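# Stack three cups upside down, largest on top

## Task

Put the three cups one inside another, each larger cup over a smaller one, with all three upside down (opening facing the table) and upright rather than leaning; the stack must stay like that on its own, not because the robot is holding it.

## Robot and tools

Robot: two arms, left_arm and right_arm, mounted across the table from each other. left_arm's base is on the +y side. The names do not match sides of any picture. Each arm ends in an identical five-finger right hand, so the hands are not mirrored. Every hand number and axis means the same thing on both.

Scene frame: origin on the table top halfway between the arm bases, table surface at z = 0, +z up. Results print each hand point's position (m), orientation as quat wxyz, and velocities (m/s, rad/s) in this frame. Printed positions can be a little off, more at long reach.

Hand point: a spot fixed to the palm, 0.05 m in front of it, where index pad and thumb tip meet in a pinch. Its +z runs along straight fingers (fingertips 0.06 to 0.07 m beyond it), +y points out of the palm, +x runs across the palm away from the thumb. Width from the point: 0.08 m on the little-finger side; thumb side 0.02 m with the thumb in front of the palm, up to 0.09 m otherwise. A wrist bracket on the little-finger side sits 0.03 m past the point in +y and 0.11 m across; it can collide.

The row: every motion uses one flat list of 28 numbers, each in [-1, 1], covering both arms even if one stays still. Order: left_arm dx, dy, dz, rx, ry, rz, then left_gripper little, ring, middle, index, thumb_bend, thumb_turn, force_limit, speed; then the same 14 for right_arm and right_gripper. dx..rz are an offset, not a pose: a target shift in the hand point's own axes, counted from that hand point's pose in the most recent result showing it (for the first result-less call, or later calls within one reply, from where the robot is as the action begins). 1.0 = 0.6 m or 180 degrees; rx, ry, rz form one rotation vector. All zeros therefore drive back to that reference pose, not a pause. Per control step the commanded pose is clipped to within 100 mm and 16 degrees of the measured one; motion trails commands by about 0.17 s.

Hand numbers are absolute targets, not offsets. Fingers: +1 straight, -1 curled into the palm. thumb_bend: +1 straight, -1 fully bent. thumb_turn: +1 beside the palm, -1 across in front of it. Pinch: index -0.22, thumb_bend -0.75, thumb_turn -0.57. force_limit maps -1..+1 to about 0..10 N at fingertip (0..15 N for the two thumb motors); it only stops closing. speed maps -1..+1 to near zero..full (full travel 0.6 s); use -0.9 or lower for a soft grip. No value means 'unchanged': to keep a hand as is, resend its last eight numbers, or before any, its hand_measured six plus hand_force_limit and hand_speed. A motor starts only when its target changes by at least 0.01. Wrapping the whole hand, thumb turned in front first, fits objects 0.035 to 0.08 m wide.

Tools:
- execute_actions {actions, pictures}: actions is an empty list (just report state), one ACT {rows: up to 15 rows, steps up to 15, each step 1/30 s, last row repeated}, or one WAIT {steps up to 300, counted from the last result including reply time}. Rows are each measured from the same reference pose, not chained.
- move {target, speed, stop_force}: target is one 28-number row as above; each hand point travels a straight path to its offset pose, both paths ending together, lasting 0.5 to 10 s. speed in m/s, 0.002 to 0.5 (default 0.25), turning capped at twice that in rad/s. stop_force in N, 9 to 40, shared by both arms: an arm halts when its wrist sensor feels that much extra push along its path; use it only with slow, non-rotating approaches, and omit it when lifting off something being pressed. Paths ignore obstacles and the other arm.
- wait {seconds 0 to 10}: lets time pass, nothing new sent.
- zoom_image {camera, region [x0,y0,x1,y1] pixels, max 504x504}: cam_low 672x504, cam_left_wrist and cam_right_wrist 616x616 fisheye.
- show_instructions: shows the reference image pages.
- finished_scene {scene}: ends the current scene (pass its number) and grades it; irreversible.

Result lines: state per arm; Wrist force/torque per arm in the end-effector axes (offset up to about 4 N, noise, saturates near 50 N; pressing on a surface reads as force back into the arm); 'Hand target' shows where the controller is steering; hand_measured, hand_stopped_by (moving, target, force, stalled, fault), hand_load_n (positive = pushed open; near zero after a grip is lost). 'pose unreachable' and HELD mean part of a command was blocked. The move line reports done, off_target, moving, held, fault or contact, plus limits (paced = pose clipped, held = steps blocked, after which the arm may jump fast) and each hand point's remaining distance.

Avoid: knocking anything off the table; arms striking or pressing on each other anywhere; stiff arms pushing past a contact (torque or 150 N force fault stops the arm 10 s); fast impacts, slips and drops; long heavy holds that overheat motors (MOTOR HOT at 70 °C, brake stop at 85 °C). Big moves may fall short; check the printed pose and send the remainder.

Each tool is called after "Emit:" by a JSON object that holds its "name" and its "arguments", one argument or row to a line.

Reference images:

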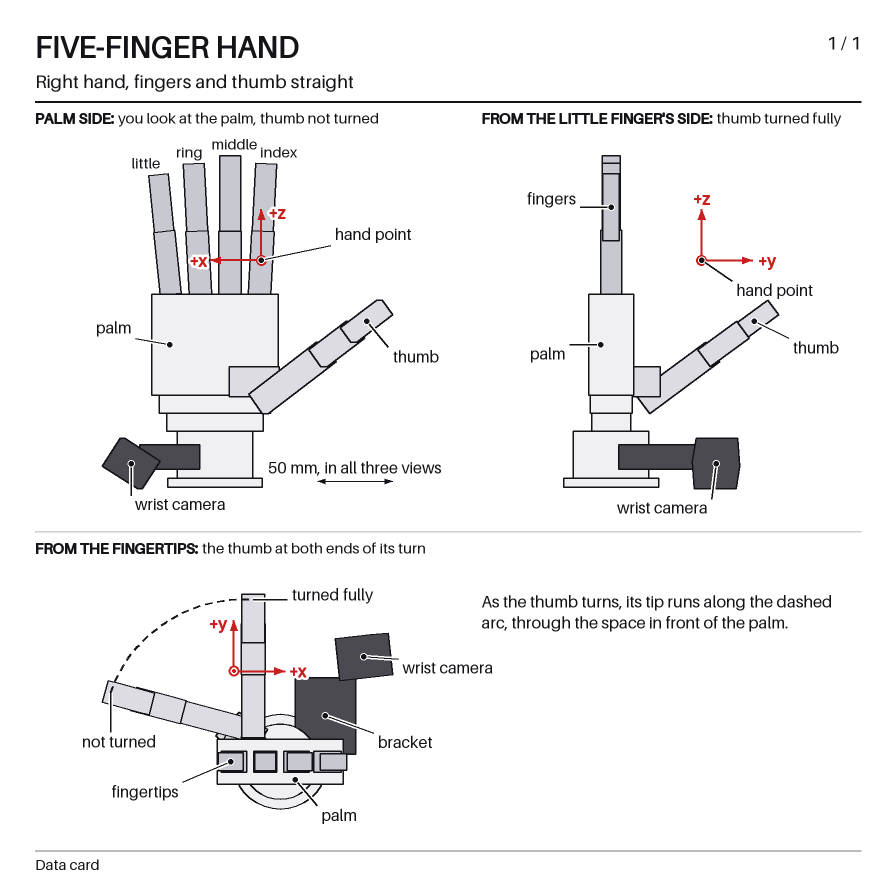

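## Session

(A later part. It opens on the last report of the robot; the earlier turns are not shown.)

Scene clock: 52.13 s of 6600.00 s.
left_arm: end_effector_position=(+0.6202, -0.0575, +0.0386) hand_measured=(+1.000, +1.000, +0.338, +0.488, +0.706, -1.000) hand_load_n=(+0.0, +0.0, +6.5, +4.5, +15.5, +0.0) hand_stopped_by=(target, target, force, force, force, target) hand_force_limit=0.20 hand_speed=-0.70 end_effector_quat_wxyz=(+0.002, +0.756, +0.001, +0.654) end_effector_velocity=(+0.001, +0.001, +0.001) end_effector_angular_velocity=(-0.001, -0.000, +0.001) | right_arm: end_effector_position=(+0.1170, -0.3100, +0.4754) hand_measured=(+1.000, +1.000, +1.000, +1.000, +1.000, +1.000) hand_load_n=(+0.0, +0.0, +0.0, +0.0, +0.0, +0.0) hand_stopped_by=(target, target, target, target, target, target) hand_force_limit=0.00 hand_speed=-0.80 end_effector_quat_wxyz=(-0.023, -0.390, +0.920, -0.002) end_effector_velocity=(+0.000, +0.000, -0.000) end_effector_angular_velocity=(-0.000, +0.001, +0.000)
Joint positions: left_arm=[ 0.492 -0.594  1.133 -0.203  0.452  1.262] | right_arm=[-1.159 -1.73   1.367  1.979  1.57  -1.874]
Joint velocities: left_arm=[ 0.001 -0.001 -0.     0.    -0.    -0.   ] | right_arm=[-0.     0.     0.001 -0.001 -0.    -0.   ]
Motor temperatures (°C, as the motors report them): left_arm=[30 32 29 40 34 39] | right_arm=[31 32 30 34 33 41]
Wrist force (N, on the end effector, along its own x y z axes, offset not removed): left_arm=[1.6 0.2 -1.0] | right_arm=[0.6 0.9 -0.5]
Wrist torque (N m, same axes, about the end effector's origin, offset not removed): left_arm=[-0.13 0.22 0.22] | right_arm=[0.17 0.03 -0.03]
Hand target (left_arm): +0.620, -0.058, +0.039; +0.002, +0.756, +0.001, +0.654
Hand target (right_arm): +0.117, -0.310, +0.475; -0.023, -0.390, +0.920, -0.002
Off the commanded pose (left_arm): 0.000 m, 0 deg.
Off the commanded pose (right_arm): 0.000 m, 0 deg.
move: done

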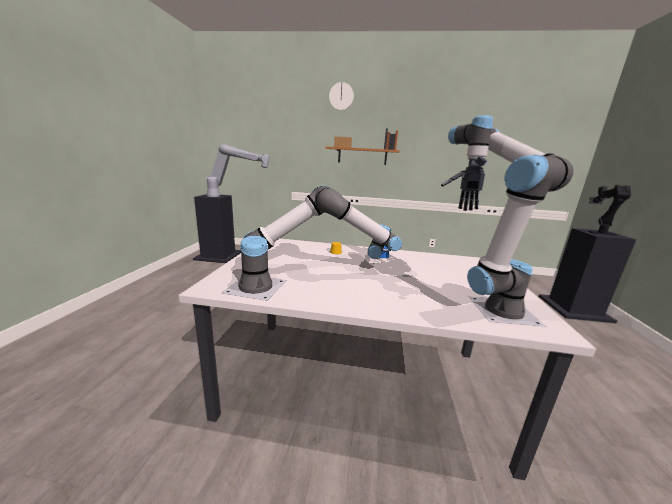

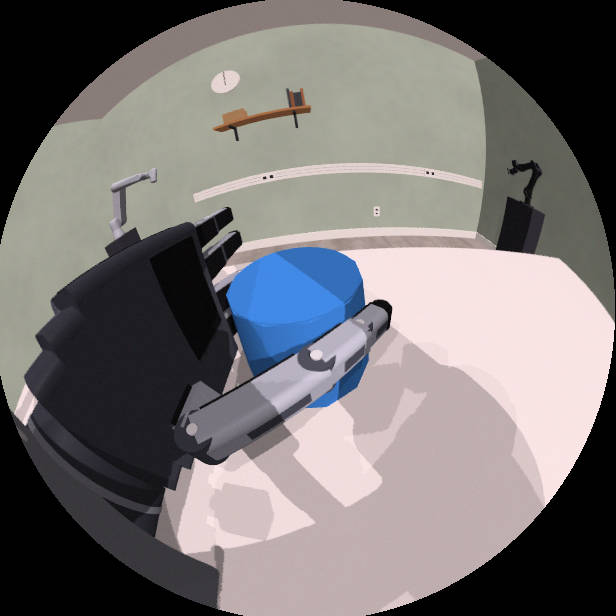

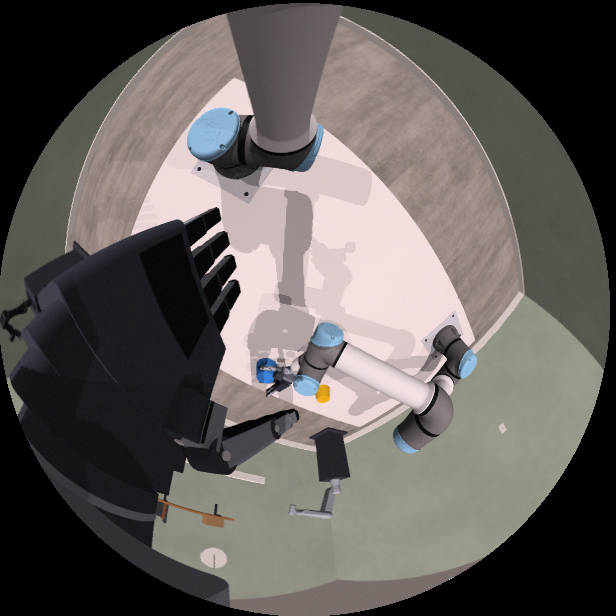

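Target hand point (0.601, 0.249).

Emit:
{"name": "move", "arguments": {
  "target": [0.14,-0.15,-0.02,0,0,0,1,1,-0.6,-0.6,0.55,-1,0.2,-0.7,0,0,0,0,0,0,1,1,1,1,1,1,0,-0.8],
  "speed": 0.18
}}

Emit:
{"name": "move", "arguments": {
  "target": [-0.005,-0.361,-0.032,0,0,0,1,1,-0.6,-0.6,0.55,-1,0.2,-0.7,0,0,0,0,0,0,1,1,1,1,1,1,0,-0.8]
}}

Emit:
{"name": "zoom_image", "arguments": {
  "camera": "cam_right_wrist",
  "region": [280,360,380,440]
}}

Emit:
{"name": "zoom_image", "arguments": {
  "camera": "cam_low",
  "region": [300,200,380,270]
}}

Scene clock: 55.20 s of 6600.00 s.
left_arm: end_effector_position=(+0.6206, +0.0325, +0.1233) hand_measured=(+1.000, +1.000, +0.338, +0.488, +0.706, -1.000) hand_load_n=(+0.0, +0.0, +6.5, +4.5, +15.5, +0.0) hand_stopped_by=(target, target, force, force, force, target) hand_force_limit=0.20 hand_speed=-0.70 end_effector_quat_wxyz=(+0.002, +0.756, +0.001, +0.654) end_effector_velocity=(-0.001, -0.001, +0.002) end_effector_angular_velocity=(-0.001, -0.001, -0.002) | right_arm: end_effector_position=(+0.1170, -0.3100, +0.4754) hand_measured=(+1.000, +1.000, +1.000, +1.000, +1.000, +1.000) hand_load_n=(+0.0, +0.0, +0.0, +0.0, +0.0, +0.0) hand_stopped_by=(target, target, target, target, target, target) hand_force_limit=0.00 hand_speed=-0.80 end_effector_quat_wxyz=(-0.023, -0.390, +0.920, -0.002) end_effector_velocity=(+0.001, +0.000, -0.000) end_effector_angular_velocity=(-0.001, +0.002, -0.001)
Joint positions: left_arm=[ 0.557 -0.863  1.4   -0.24   0.514  1.306] | right_arm=[-1.159 -1.73   1.367  1.979  1.57  -1.874]
Joint velocities: left_arm=[-0.002 -0.004  0.003 -0.001  0.     0.001] | right_arm=[-0.     0.002 -0.     0.     0.     0.   ]
Motor temperatures (°C, as the motors report them): left_arm=[30 32 29 40 34 39] | right_arm=[31 32 30 34 33 41]
Wrist force (N, on the end effector, along its own x y z axes, offset not removed): left_arm=[2.9 -0.6 -2.1] | right_arm=[3.5 1.0 -0.4]
Wrist torque (N m, same axes, about the end effector's origin, offset not removed): left_arm=[0.09 -0.28 0.32] | right_arm=[0.07 -0.81 0.28]
Hand target (left_arm): +0.621, +0.033, +0.123; +0.002, +0.756, +0.001, +0.654
Hand target (right_arm): +0.117, -0.310, +0.475; -0.023, -0.390, +0.920, -0.002
Off the commanded pose (left_arm): 0.000 m, 0 deg.
Off the commanded pose (right_arm): 0.000 m, 0 deg.
move: done

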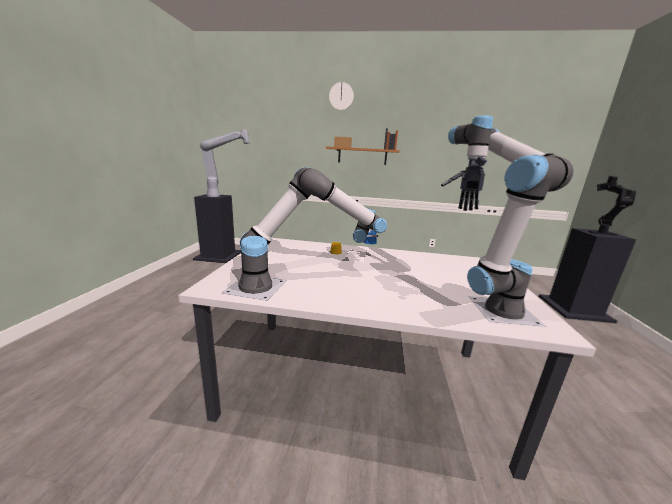

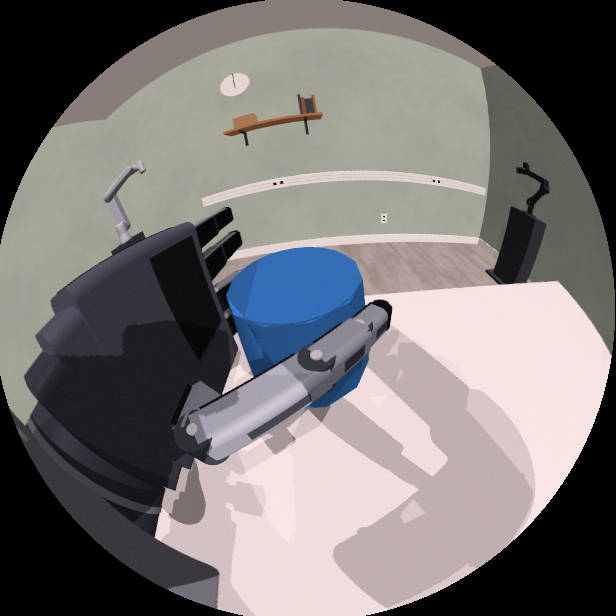

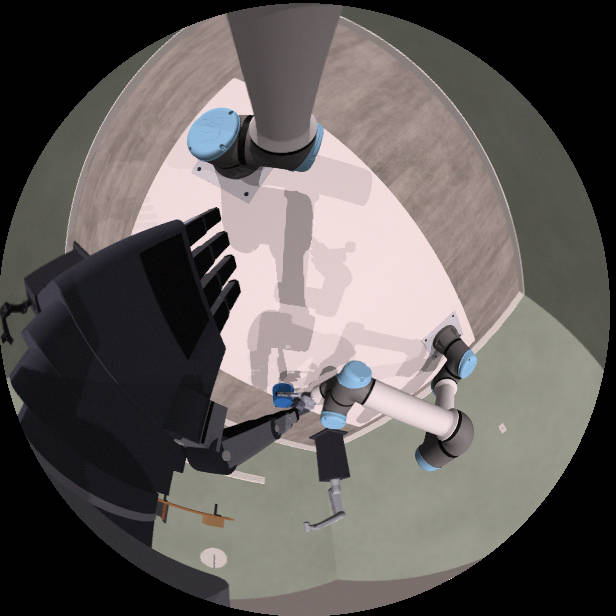

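Scene clock: 56.60 s of 6600.00 s.
left_arm: end_effector_position=(+0.6015, +0.2490, +0.1231) hand_measured=(+1.000, +1.000, +0.338, +0.488, +0.706, -1.000) hand_load_n=(+0.0, +0.0, +6.5, +4.5, +15.5, +0.0) hand_stopped_by=(target, target, force, force, force, target) hand_force_limit=0.20 hand_speed=-0.70 end_effector_quat_wxyz=(+0.002, +0.756, +0.001, +0.654) end_effector_velocity=(-0.001, +0.000, +0.001) end_effector_angular_velocity=(-0.001, -0.001, -0.002) | right_arm: end_effector_position=(+0.1170, -0.3100, +0.4754) hand_measured=(+1.000, +1.000, +1.000, +1.000, +1.000, +1.000) hand_load_n=(+0.0, +0.0, +0.0, +0.0, +0.0, +0.0) hand_stopped_by=(target, target, target, target, target, target) hand_force_limit=0.00 hand_speed=-0.80 end_effector_quat_wxyz=(-0.023, -0.390, +0.920, -0.002) end_effector_velocity=(-0.000, -0.000, +0.001) end_effector_angular_velocity=(+0.001, -0.002, +0.000)
Joint positions: left_arm=[ 0.769 -1.187  1.947 -0.54   0.719  1.4  ] | right_arm=[-1.159 -1.73   1.367  1.979  1.57  -1.874]
Joint velocities: left_arm=[ 0.    -0.002  0.003 -0.003  0.002  0.001] | right_arm=[ 0.    -0.001 -0.001  0.    -0.    -0.   ]
Motor temperatures (°C, as the motors report them): left_arm=[30 32 29 40 34 39] | right_arm=[31 32 30 34 33 41]
Wrist force (N, on the end effector, along its own x y z axes, offset not removed): left_arm=[0.1 4.1 -0.6] | right_arm=[-1.1 -5.2 -2.3]
Wrist torque (N m, same axes, about the end effector's origin, offset not removed): left_arm=[0.48 0.17 0.19] | right_arm=[-0.55 0.14 -0.12]
Hand target (left_arm): +0.602, +0.249, +0.123; +0.002, +0.756, +0.001, +0.654
Hand target (right_arm): +0.117, -0.310, +0.475; -0.023, -0.390, +0.920, -0.002
Off the commanded pose (left_arm): 0.001 m, 0 deg.
Off the commanded pose (right_arm): 0.000 m, 0 deg.
move: done

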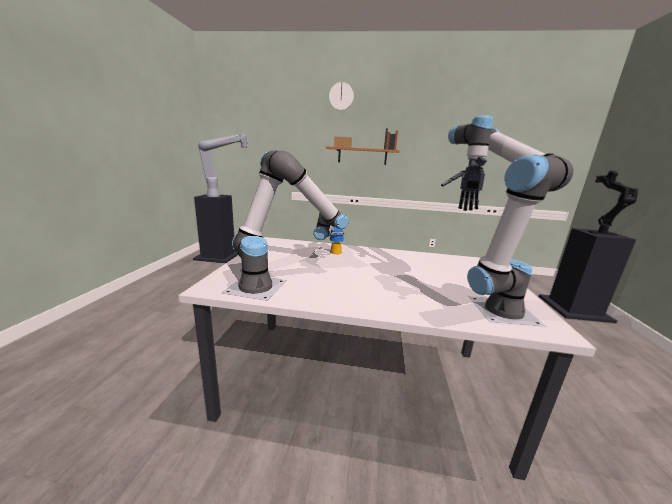

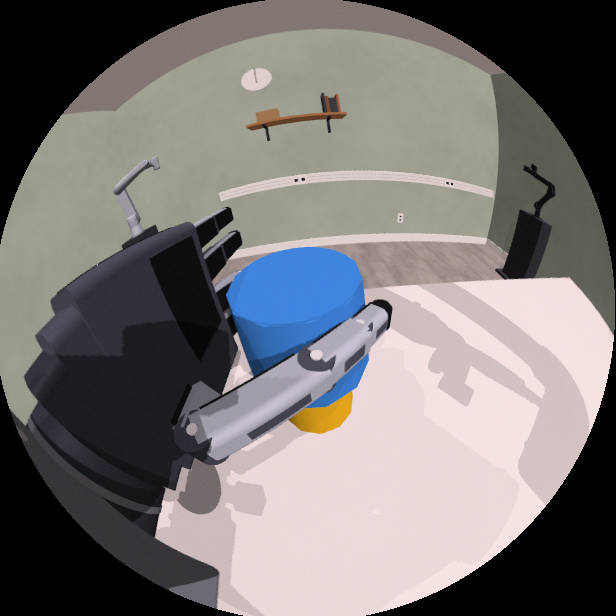

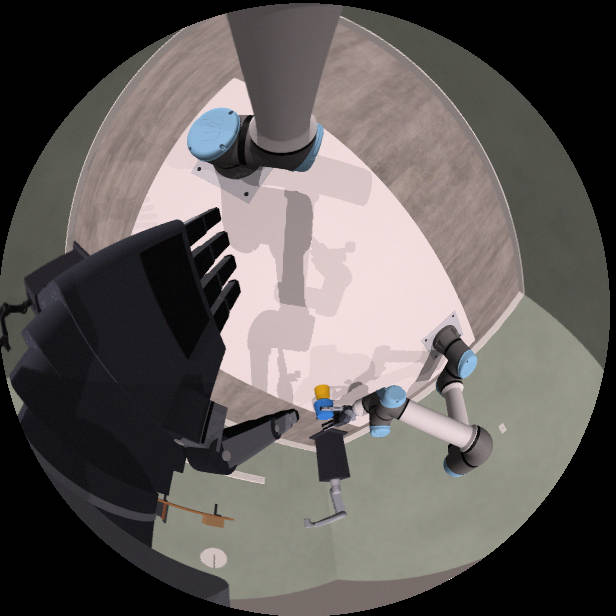

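Region (280, 360, 380, 440) of cam_right_wrist's 616x616 image, scaled by 5.040, with more detail than that image has; it fills the top 403 rows of this view, and the rest is white.

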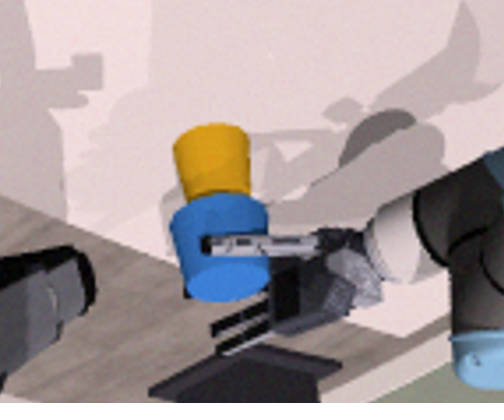

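Region (300, 200, 380, 270) of cam_low's 672x504 image, scaled by 6.300, with more detail than that image has; it fills the top 441 rows of this view, and the rest is white.

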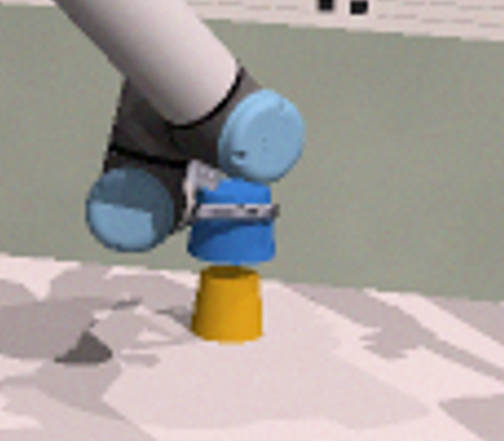

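Emit:
{"name": "move", "arguments": {
  "target": [-0.139,0,0.017,0,0,0,1,1,-0.6,-0.6,0.55,-1,0.2,-0.7,0,0,0,0,0,0,1,1,1,1,1,1,0,-0.8],
  "speed": 0.05,
  "stop_force": 10
}}

Emit:
{"name": "move", "arguments": {
  "target": [-0.002,0,0,0,0,0,1,1,1,1,1,-1,0.2,-0.4,0,0,0,0,0,0,1,1,1,1,1,1,0,-0.8]
}}

Emit:
{"name": "move", "arguments": {
  "target": [0,-0.01,-0.22,0,0,0,1,1,1,1,1,-1,0.2,-0.4,0,0,0,0,0,0,1,1,1,1,1,1,0,-0.8]
}}

Scene clock: 60.73 s of 6600.00 s.
left_arm: end_effector_position=(+0.5996, +0.2489, +0.0391) hand_measured=(+1.000, +1.000, +0.338, +0.488, +0.706, -1.000) hand_load_n=(+0.0, +0.0, +6.5, +4.5, +15.5, +0.0) hand_stopped_by=(target, target, force, force, force, target) hand_force_limit=0.20 hand_speed=-0.70 end_effector_quat_wxyz=(+0.002, +0.756, +0.001, +0.654) end_effector_velocity=(+0.000, -0.001, -0.001) end_effector_angular_velocity=(+0.001, -0.001, -0.001) | right_arm: end_effector_position=(+0.1170, -0.3100, +0.4754) hand_measured=(+1.000, +1.000, +1.000, +1.000, +1.000, +1.000) hand_load_n=(+0.0, +0.0, +0.0, +0.0, +0.0, +0.0) hand_stopped_by=(target, target, target, target, target, target) hand_force_limit=0.00 hand_speed=-0.80 end_effector_quat_wxyz=(-0.023, -0.390, +0.920, -0.002) end_effector_velocity=(+0.000, -0.000, +0.000) end_effector_angular_velocity=(+0.000, -0.001, -0.001)
Joint positions: left_arm=[ 0.765 -1.026  1.996 -0.75   0.715  1.399] | right_arm=[-1.159 -1.73   1.367  1.979  1.57  -1.874]
Joint velocities: left_arm=[-0.001  0.003 -0.    -0.004  0.     0.002] | right_arm=[-0.001 -0.    -0.001  0.     0.    -0.   ]
Motor temperatures (°C, as the motors report them): left_arm=[30 32 29 40 34 39] | right_arm=[31 32 30 34 33 41]
Wrist force (N, on the end effector, along its own x y z axes, offset not removed): left_arm=[3.7 0.2 -3.2] | right_arm=[-0.6 -1.8 -2.4]
Wrist torque (N m, same axes, about the end effector's origin, offset not removed): left_arm=[0.11 -0.24 0.29] | right_arm=[-0.10 0.22 -0.07]
Hand target (left_arm): +0.600, +0.249, +0.039; +0.002, +0.756, +0.001, +0.654
Hand target (right_arm): +0.117, -0.310, +0.475; -0.023, -0.390, +0.920, -0.002
Off the commanded pose (left_arm): 0.000 m, 0 deg.
Off the commanded pose (right_arm): 0.000 m, 0 deg.
move: done

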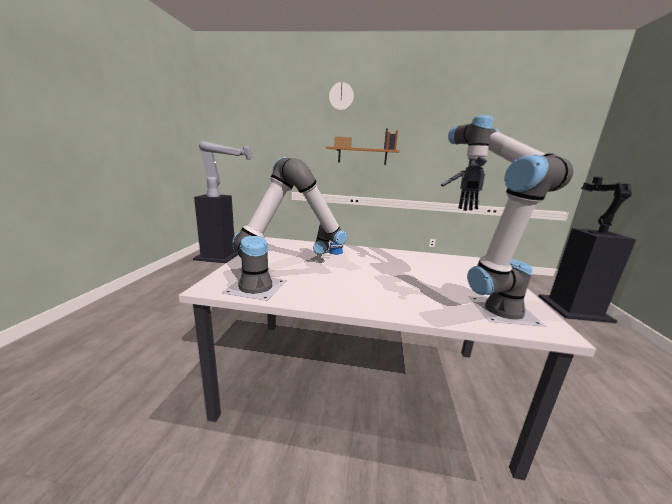

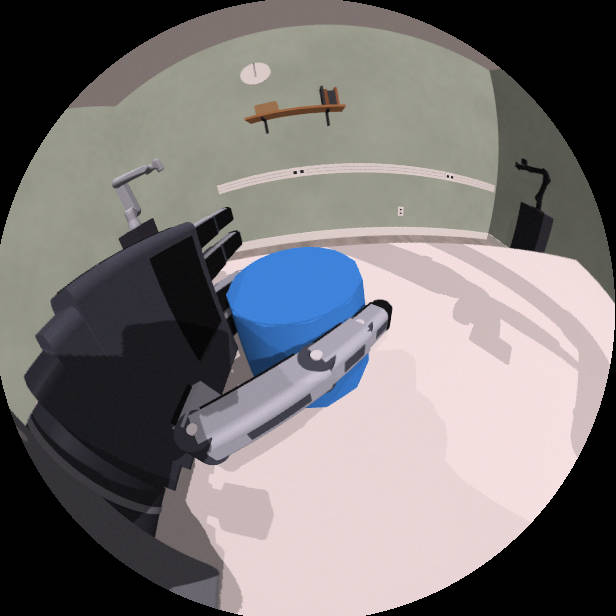

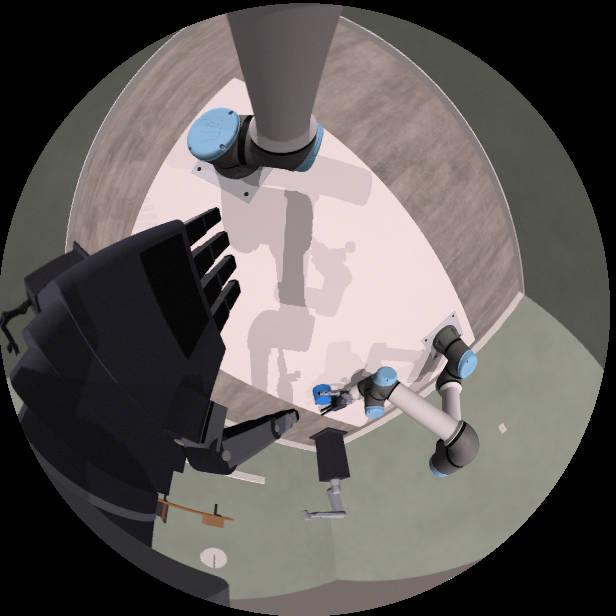

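Scene clock: 61.67 s of 6600.00 s.
left_arm: end_effector_position=(+0.5995, +0.2489, +0.0379) hand_measured=(+1.000, +1.000, +1.000, +1.000, +1.000, -1.000) hand_load_n=(+0.0, +0.0, +0.0, +0.0, +0.0, +0.0) hand_stopped_by=(target, target, target, target, target, target) hand_force_limit=0.20 hand_speed=-0.40 end_effector_quat_wxyz=(+0.002, +0.756, +0.001, +0.654) end_effector_velocity=(-0.000, -0.000, -0.000) end_effector_angular_velocity=(+0.001, +0.000, -0.000) | right_arm: end_effector_position=(+0.1170, -0.3100, +0.4754) hand_measured=(+1.000, +1.000, +1.000, +1.000, +1.000, +1.000) hand_load_n=(+0.0, +0.0, +0.0, +0.0, +0.0, +0.0) hand_stopped_by=(target, target, target, target, target, target) hand_force_limit=0.00 hand_speed=-0.80 end_effector_quat_wxyz=(-0.023, -0.390, +0.920, -0.002) end_effector_velocity=(+0.000, -0.000, -0.000) end_effector_angular_velocity=(-0.000, +0.001, -0.000)
Joint positions: left_arm=[ 0.765 -1.024  1.997 -0.753  0.715  1.399] | right_arm=[-1.159 -1.73   1.367  1.979  1.57  -1.874]
Joint velocities: left_arm=[-0.     0.001 -0.     0.    -0.     0.   ] | right_arm=[-0.    -0.     0.001 -0.     0.    -0.   ]
Motor temperatures (°C, as the motors report them): left_arm=[30 32 29 40 34 39] | right_arm=[31 32 30 34 33 41]
Wrist force (N, on the end effector, along its own x y z axes, offset not removed): left_arm=[0.5 0.4 -2.4] | right_arm=[-1.5 -3.8 -1.8]
Wrist torque (N m, same axes, about the end effector's origin, offset not removed): left_arm=[-0.11 0.05 0.07] | right_arm=[-0.29 0.33 -0.31]
Hand target (left_arm): +0.599, +0.249, +0.038; +0.002, +0.756, +0.001, +0.654
Hand target (right_arm): +0.117, -0.310, +0.475; -0.023, -0.390, +0.920, -0.002
Off the commanded pose (left_arm): 0.000 m, 0 deg.
Off the commanded pose (right_arm): 0.000 m, 0 deg.
move: done

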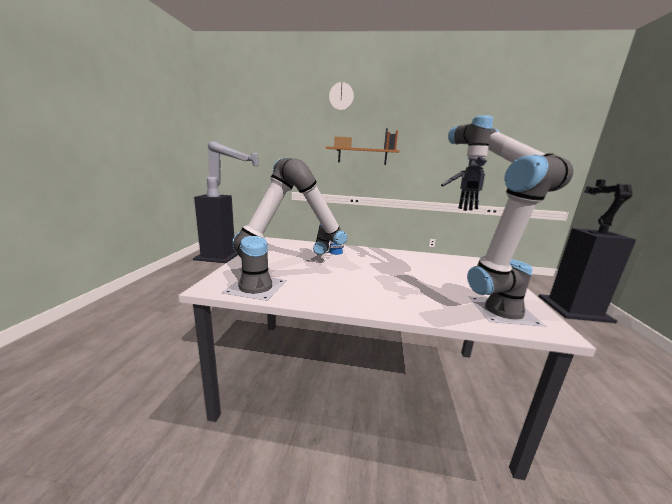

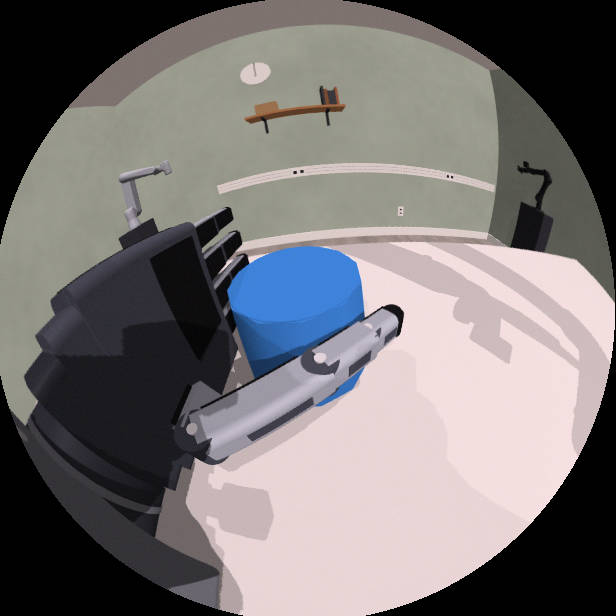

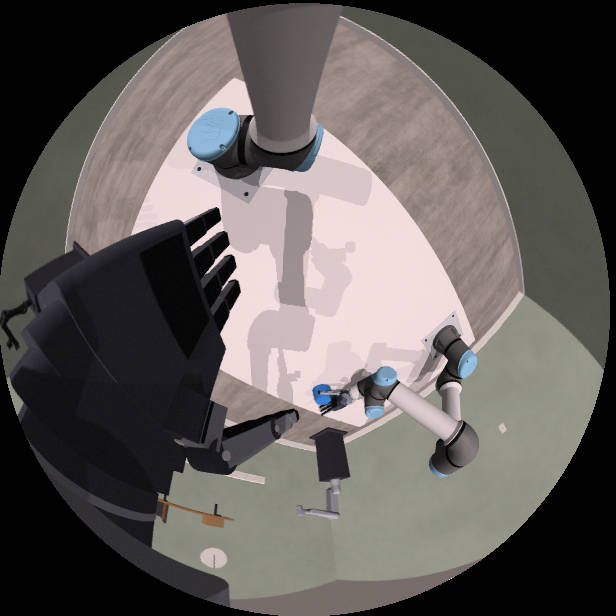

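Scene clock: 62.73 s of 6600.00 s.
left_arm: end_effector_position=(+0.4687, +0.2548, +0.0567) hand_measured=(+1.000, +1.000, +1.000, +1.000, +1.000, -1.000) hand_load_n=(+0.0, +0.0, +0.0, +0.0, +0.0, +0.0) hand_stopped_by=(target, target, target, target, target, target) hand_force_limit=0.20 hand_speed=-0.40 end_effector_quat_wxyz=(+0.002, +0.756, +0.001, +0.654) end_effector_velocity=(-0.002, +0.000, -0.000) end_effector_angular_velocity=(+0.002, +0.002, +0.001) | right_arm: end_effector_position=(+0.1170, -0.3100, +0.4754) hand_measured=(+1.000, +1.000, +1.000, +1.000, +1.000, +1.000) hand_load_n=(+0.0, +0.0, +0.0, +0.0, +0.0, +0.0) hand_stopped_by=(target, target, target, target, target, target) hand_force_limit=0.00 hand_speed=-0.80 end_effector_quat_wxyz=(-0.023, -0.390, +0.920, -0.002) end_effector_velocity=(+0.000, +0.000, +0.000) end_effector_angular_velocity=(+0.000, -0.001, +0.000)
Joint positions: left_arm=[ 0.466 -1.208  2.275 -0.712  0.427  1.241] | right_arm=[-1.159 -1.73   1.367  1.979  1.57  -1.874]
Joint velocities: left_arm=[-0.005  0.     0.     0.01  -0.006 -0.008] | right_arm=[ 0.     0.    -0.001  0.     0.    -0.   ]
Motor temperatures (°C, as the motors report them): left_arm=[30 32 29 40 34 39] | right_arm=[31 32 30 34 33 41]
Wrist force (N, on the end effector, along its own x y z axes, offset not removed): left_arm=[-1.8 1.0 -5.1] | right_arm=[-0.6 -1.6 -0.3]
Wrist torque (N m, same axes, about the end effector's origin, offset not removed): left_arm=[0.32 0.45 0.04] | right_arm=[-0.33 -0.05 -0.01]
Hand target (left_arm): +0.469, +0.255, +0.057; +0.002, +0.756, +0.001, +0.654
Hand target (right_arm): +0.117, -0.310, +0.475; -0.023, -0.390, +0.920, -0.002
Off the commanded pose (left_arm): 0.000 m, 0 deg.
Off the commanded pose (right_arm): 0.000 m, 0 deg.
move: done

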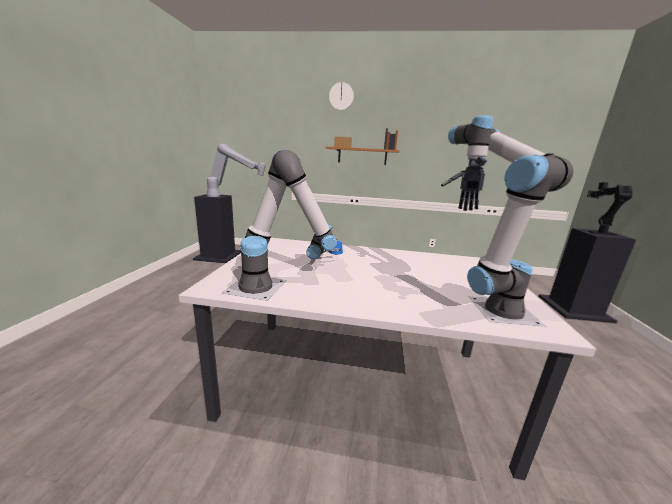

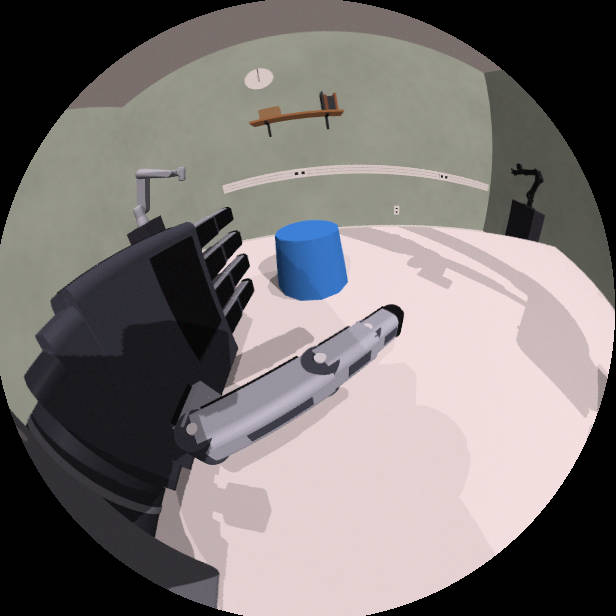

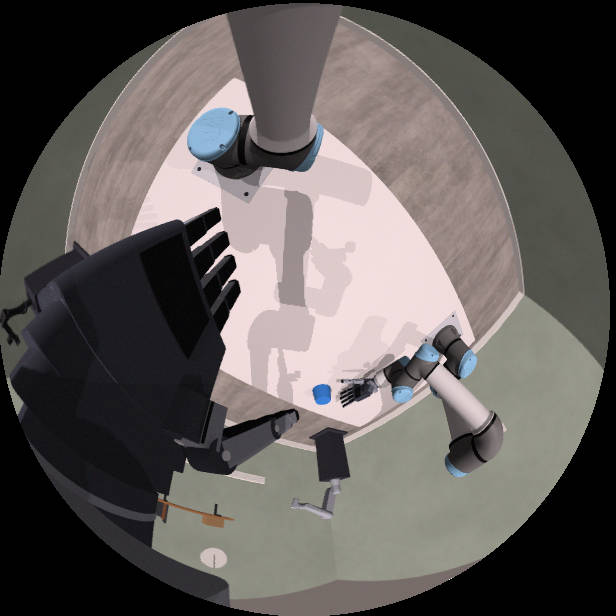

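Emit:
{"name": "finished_scene", "arguments": {
  "scene": 1
}}

The scene is finished: the task was done.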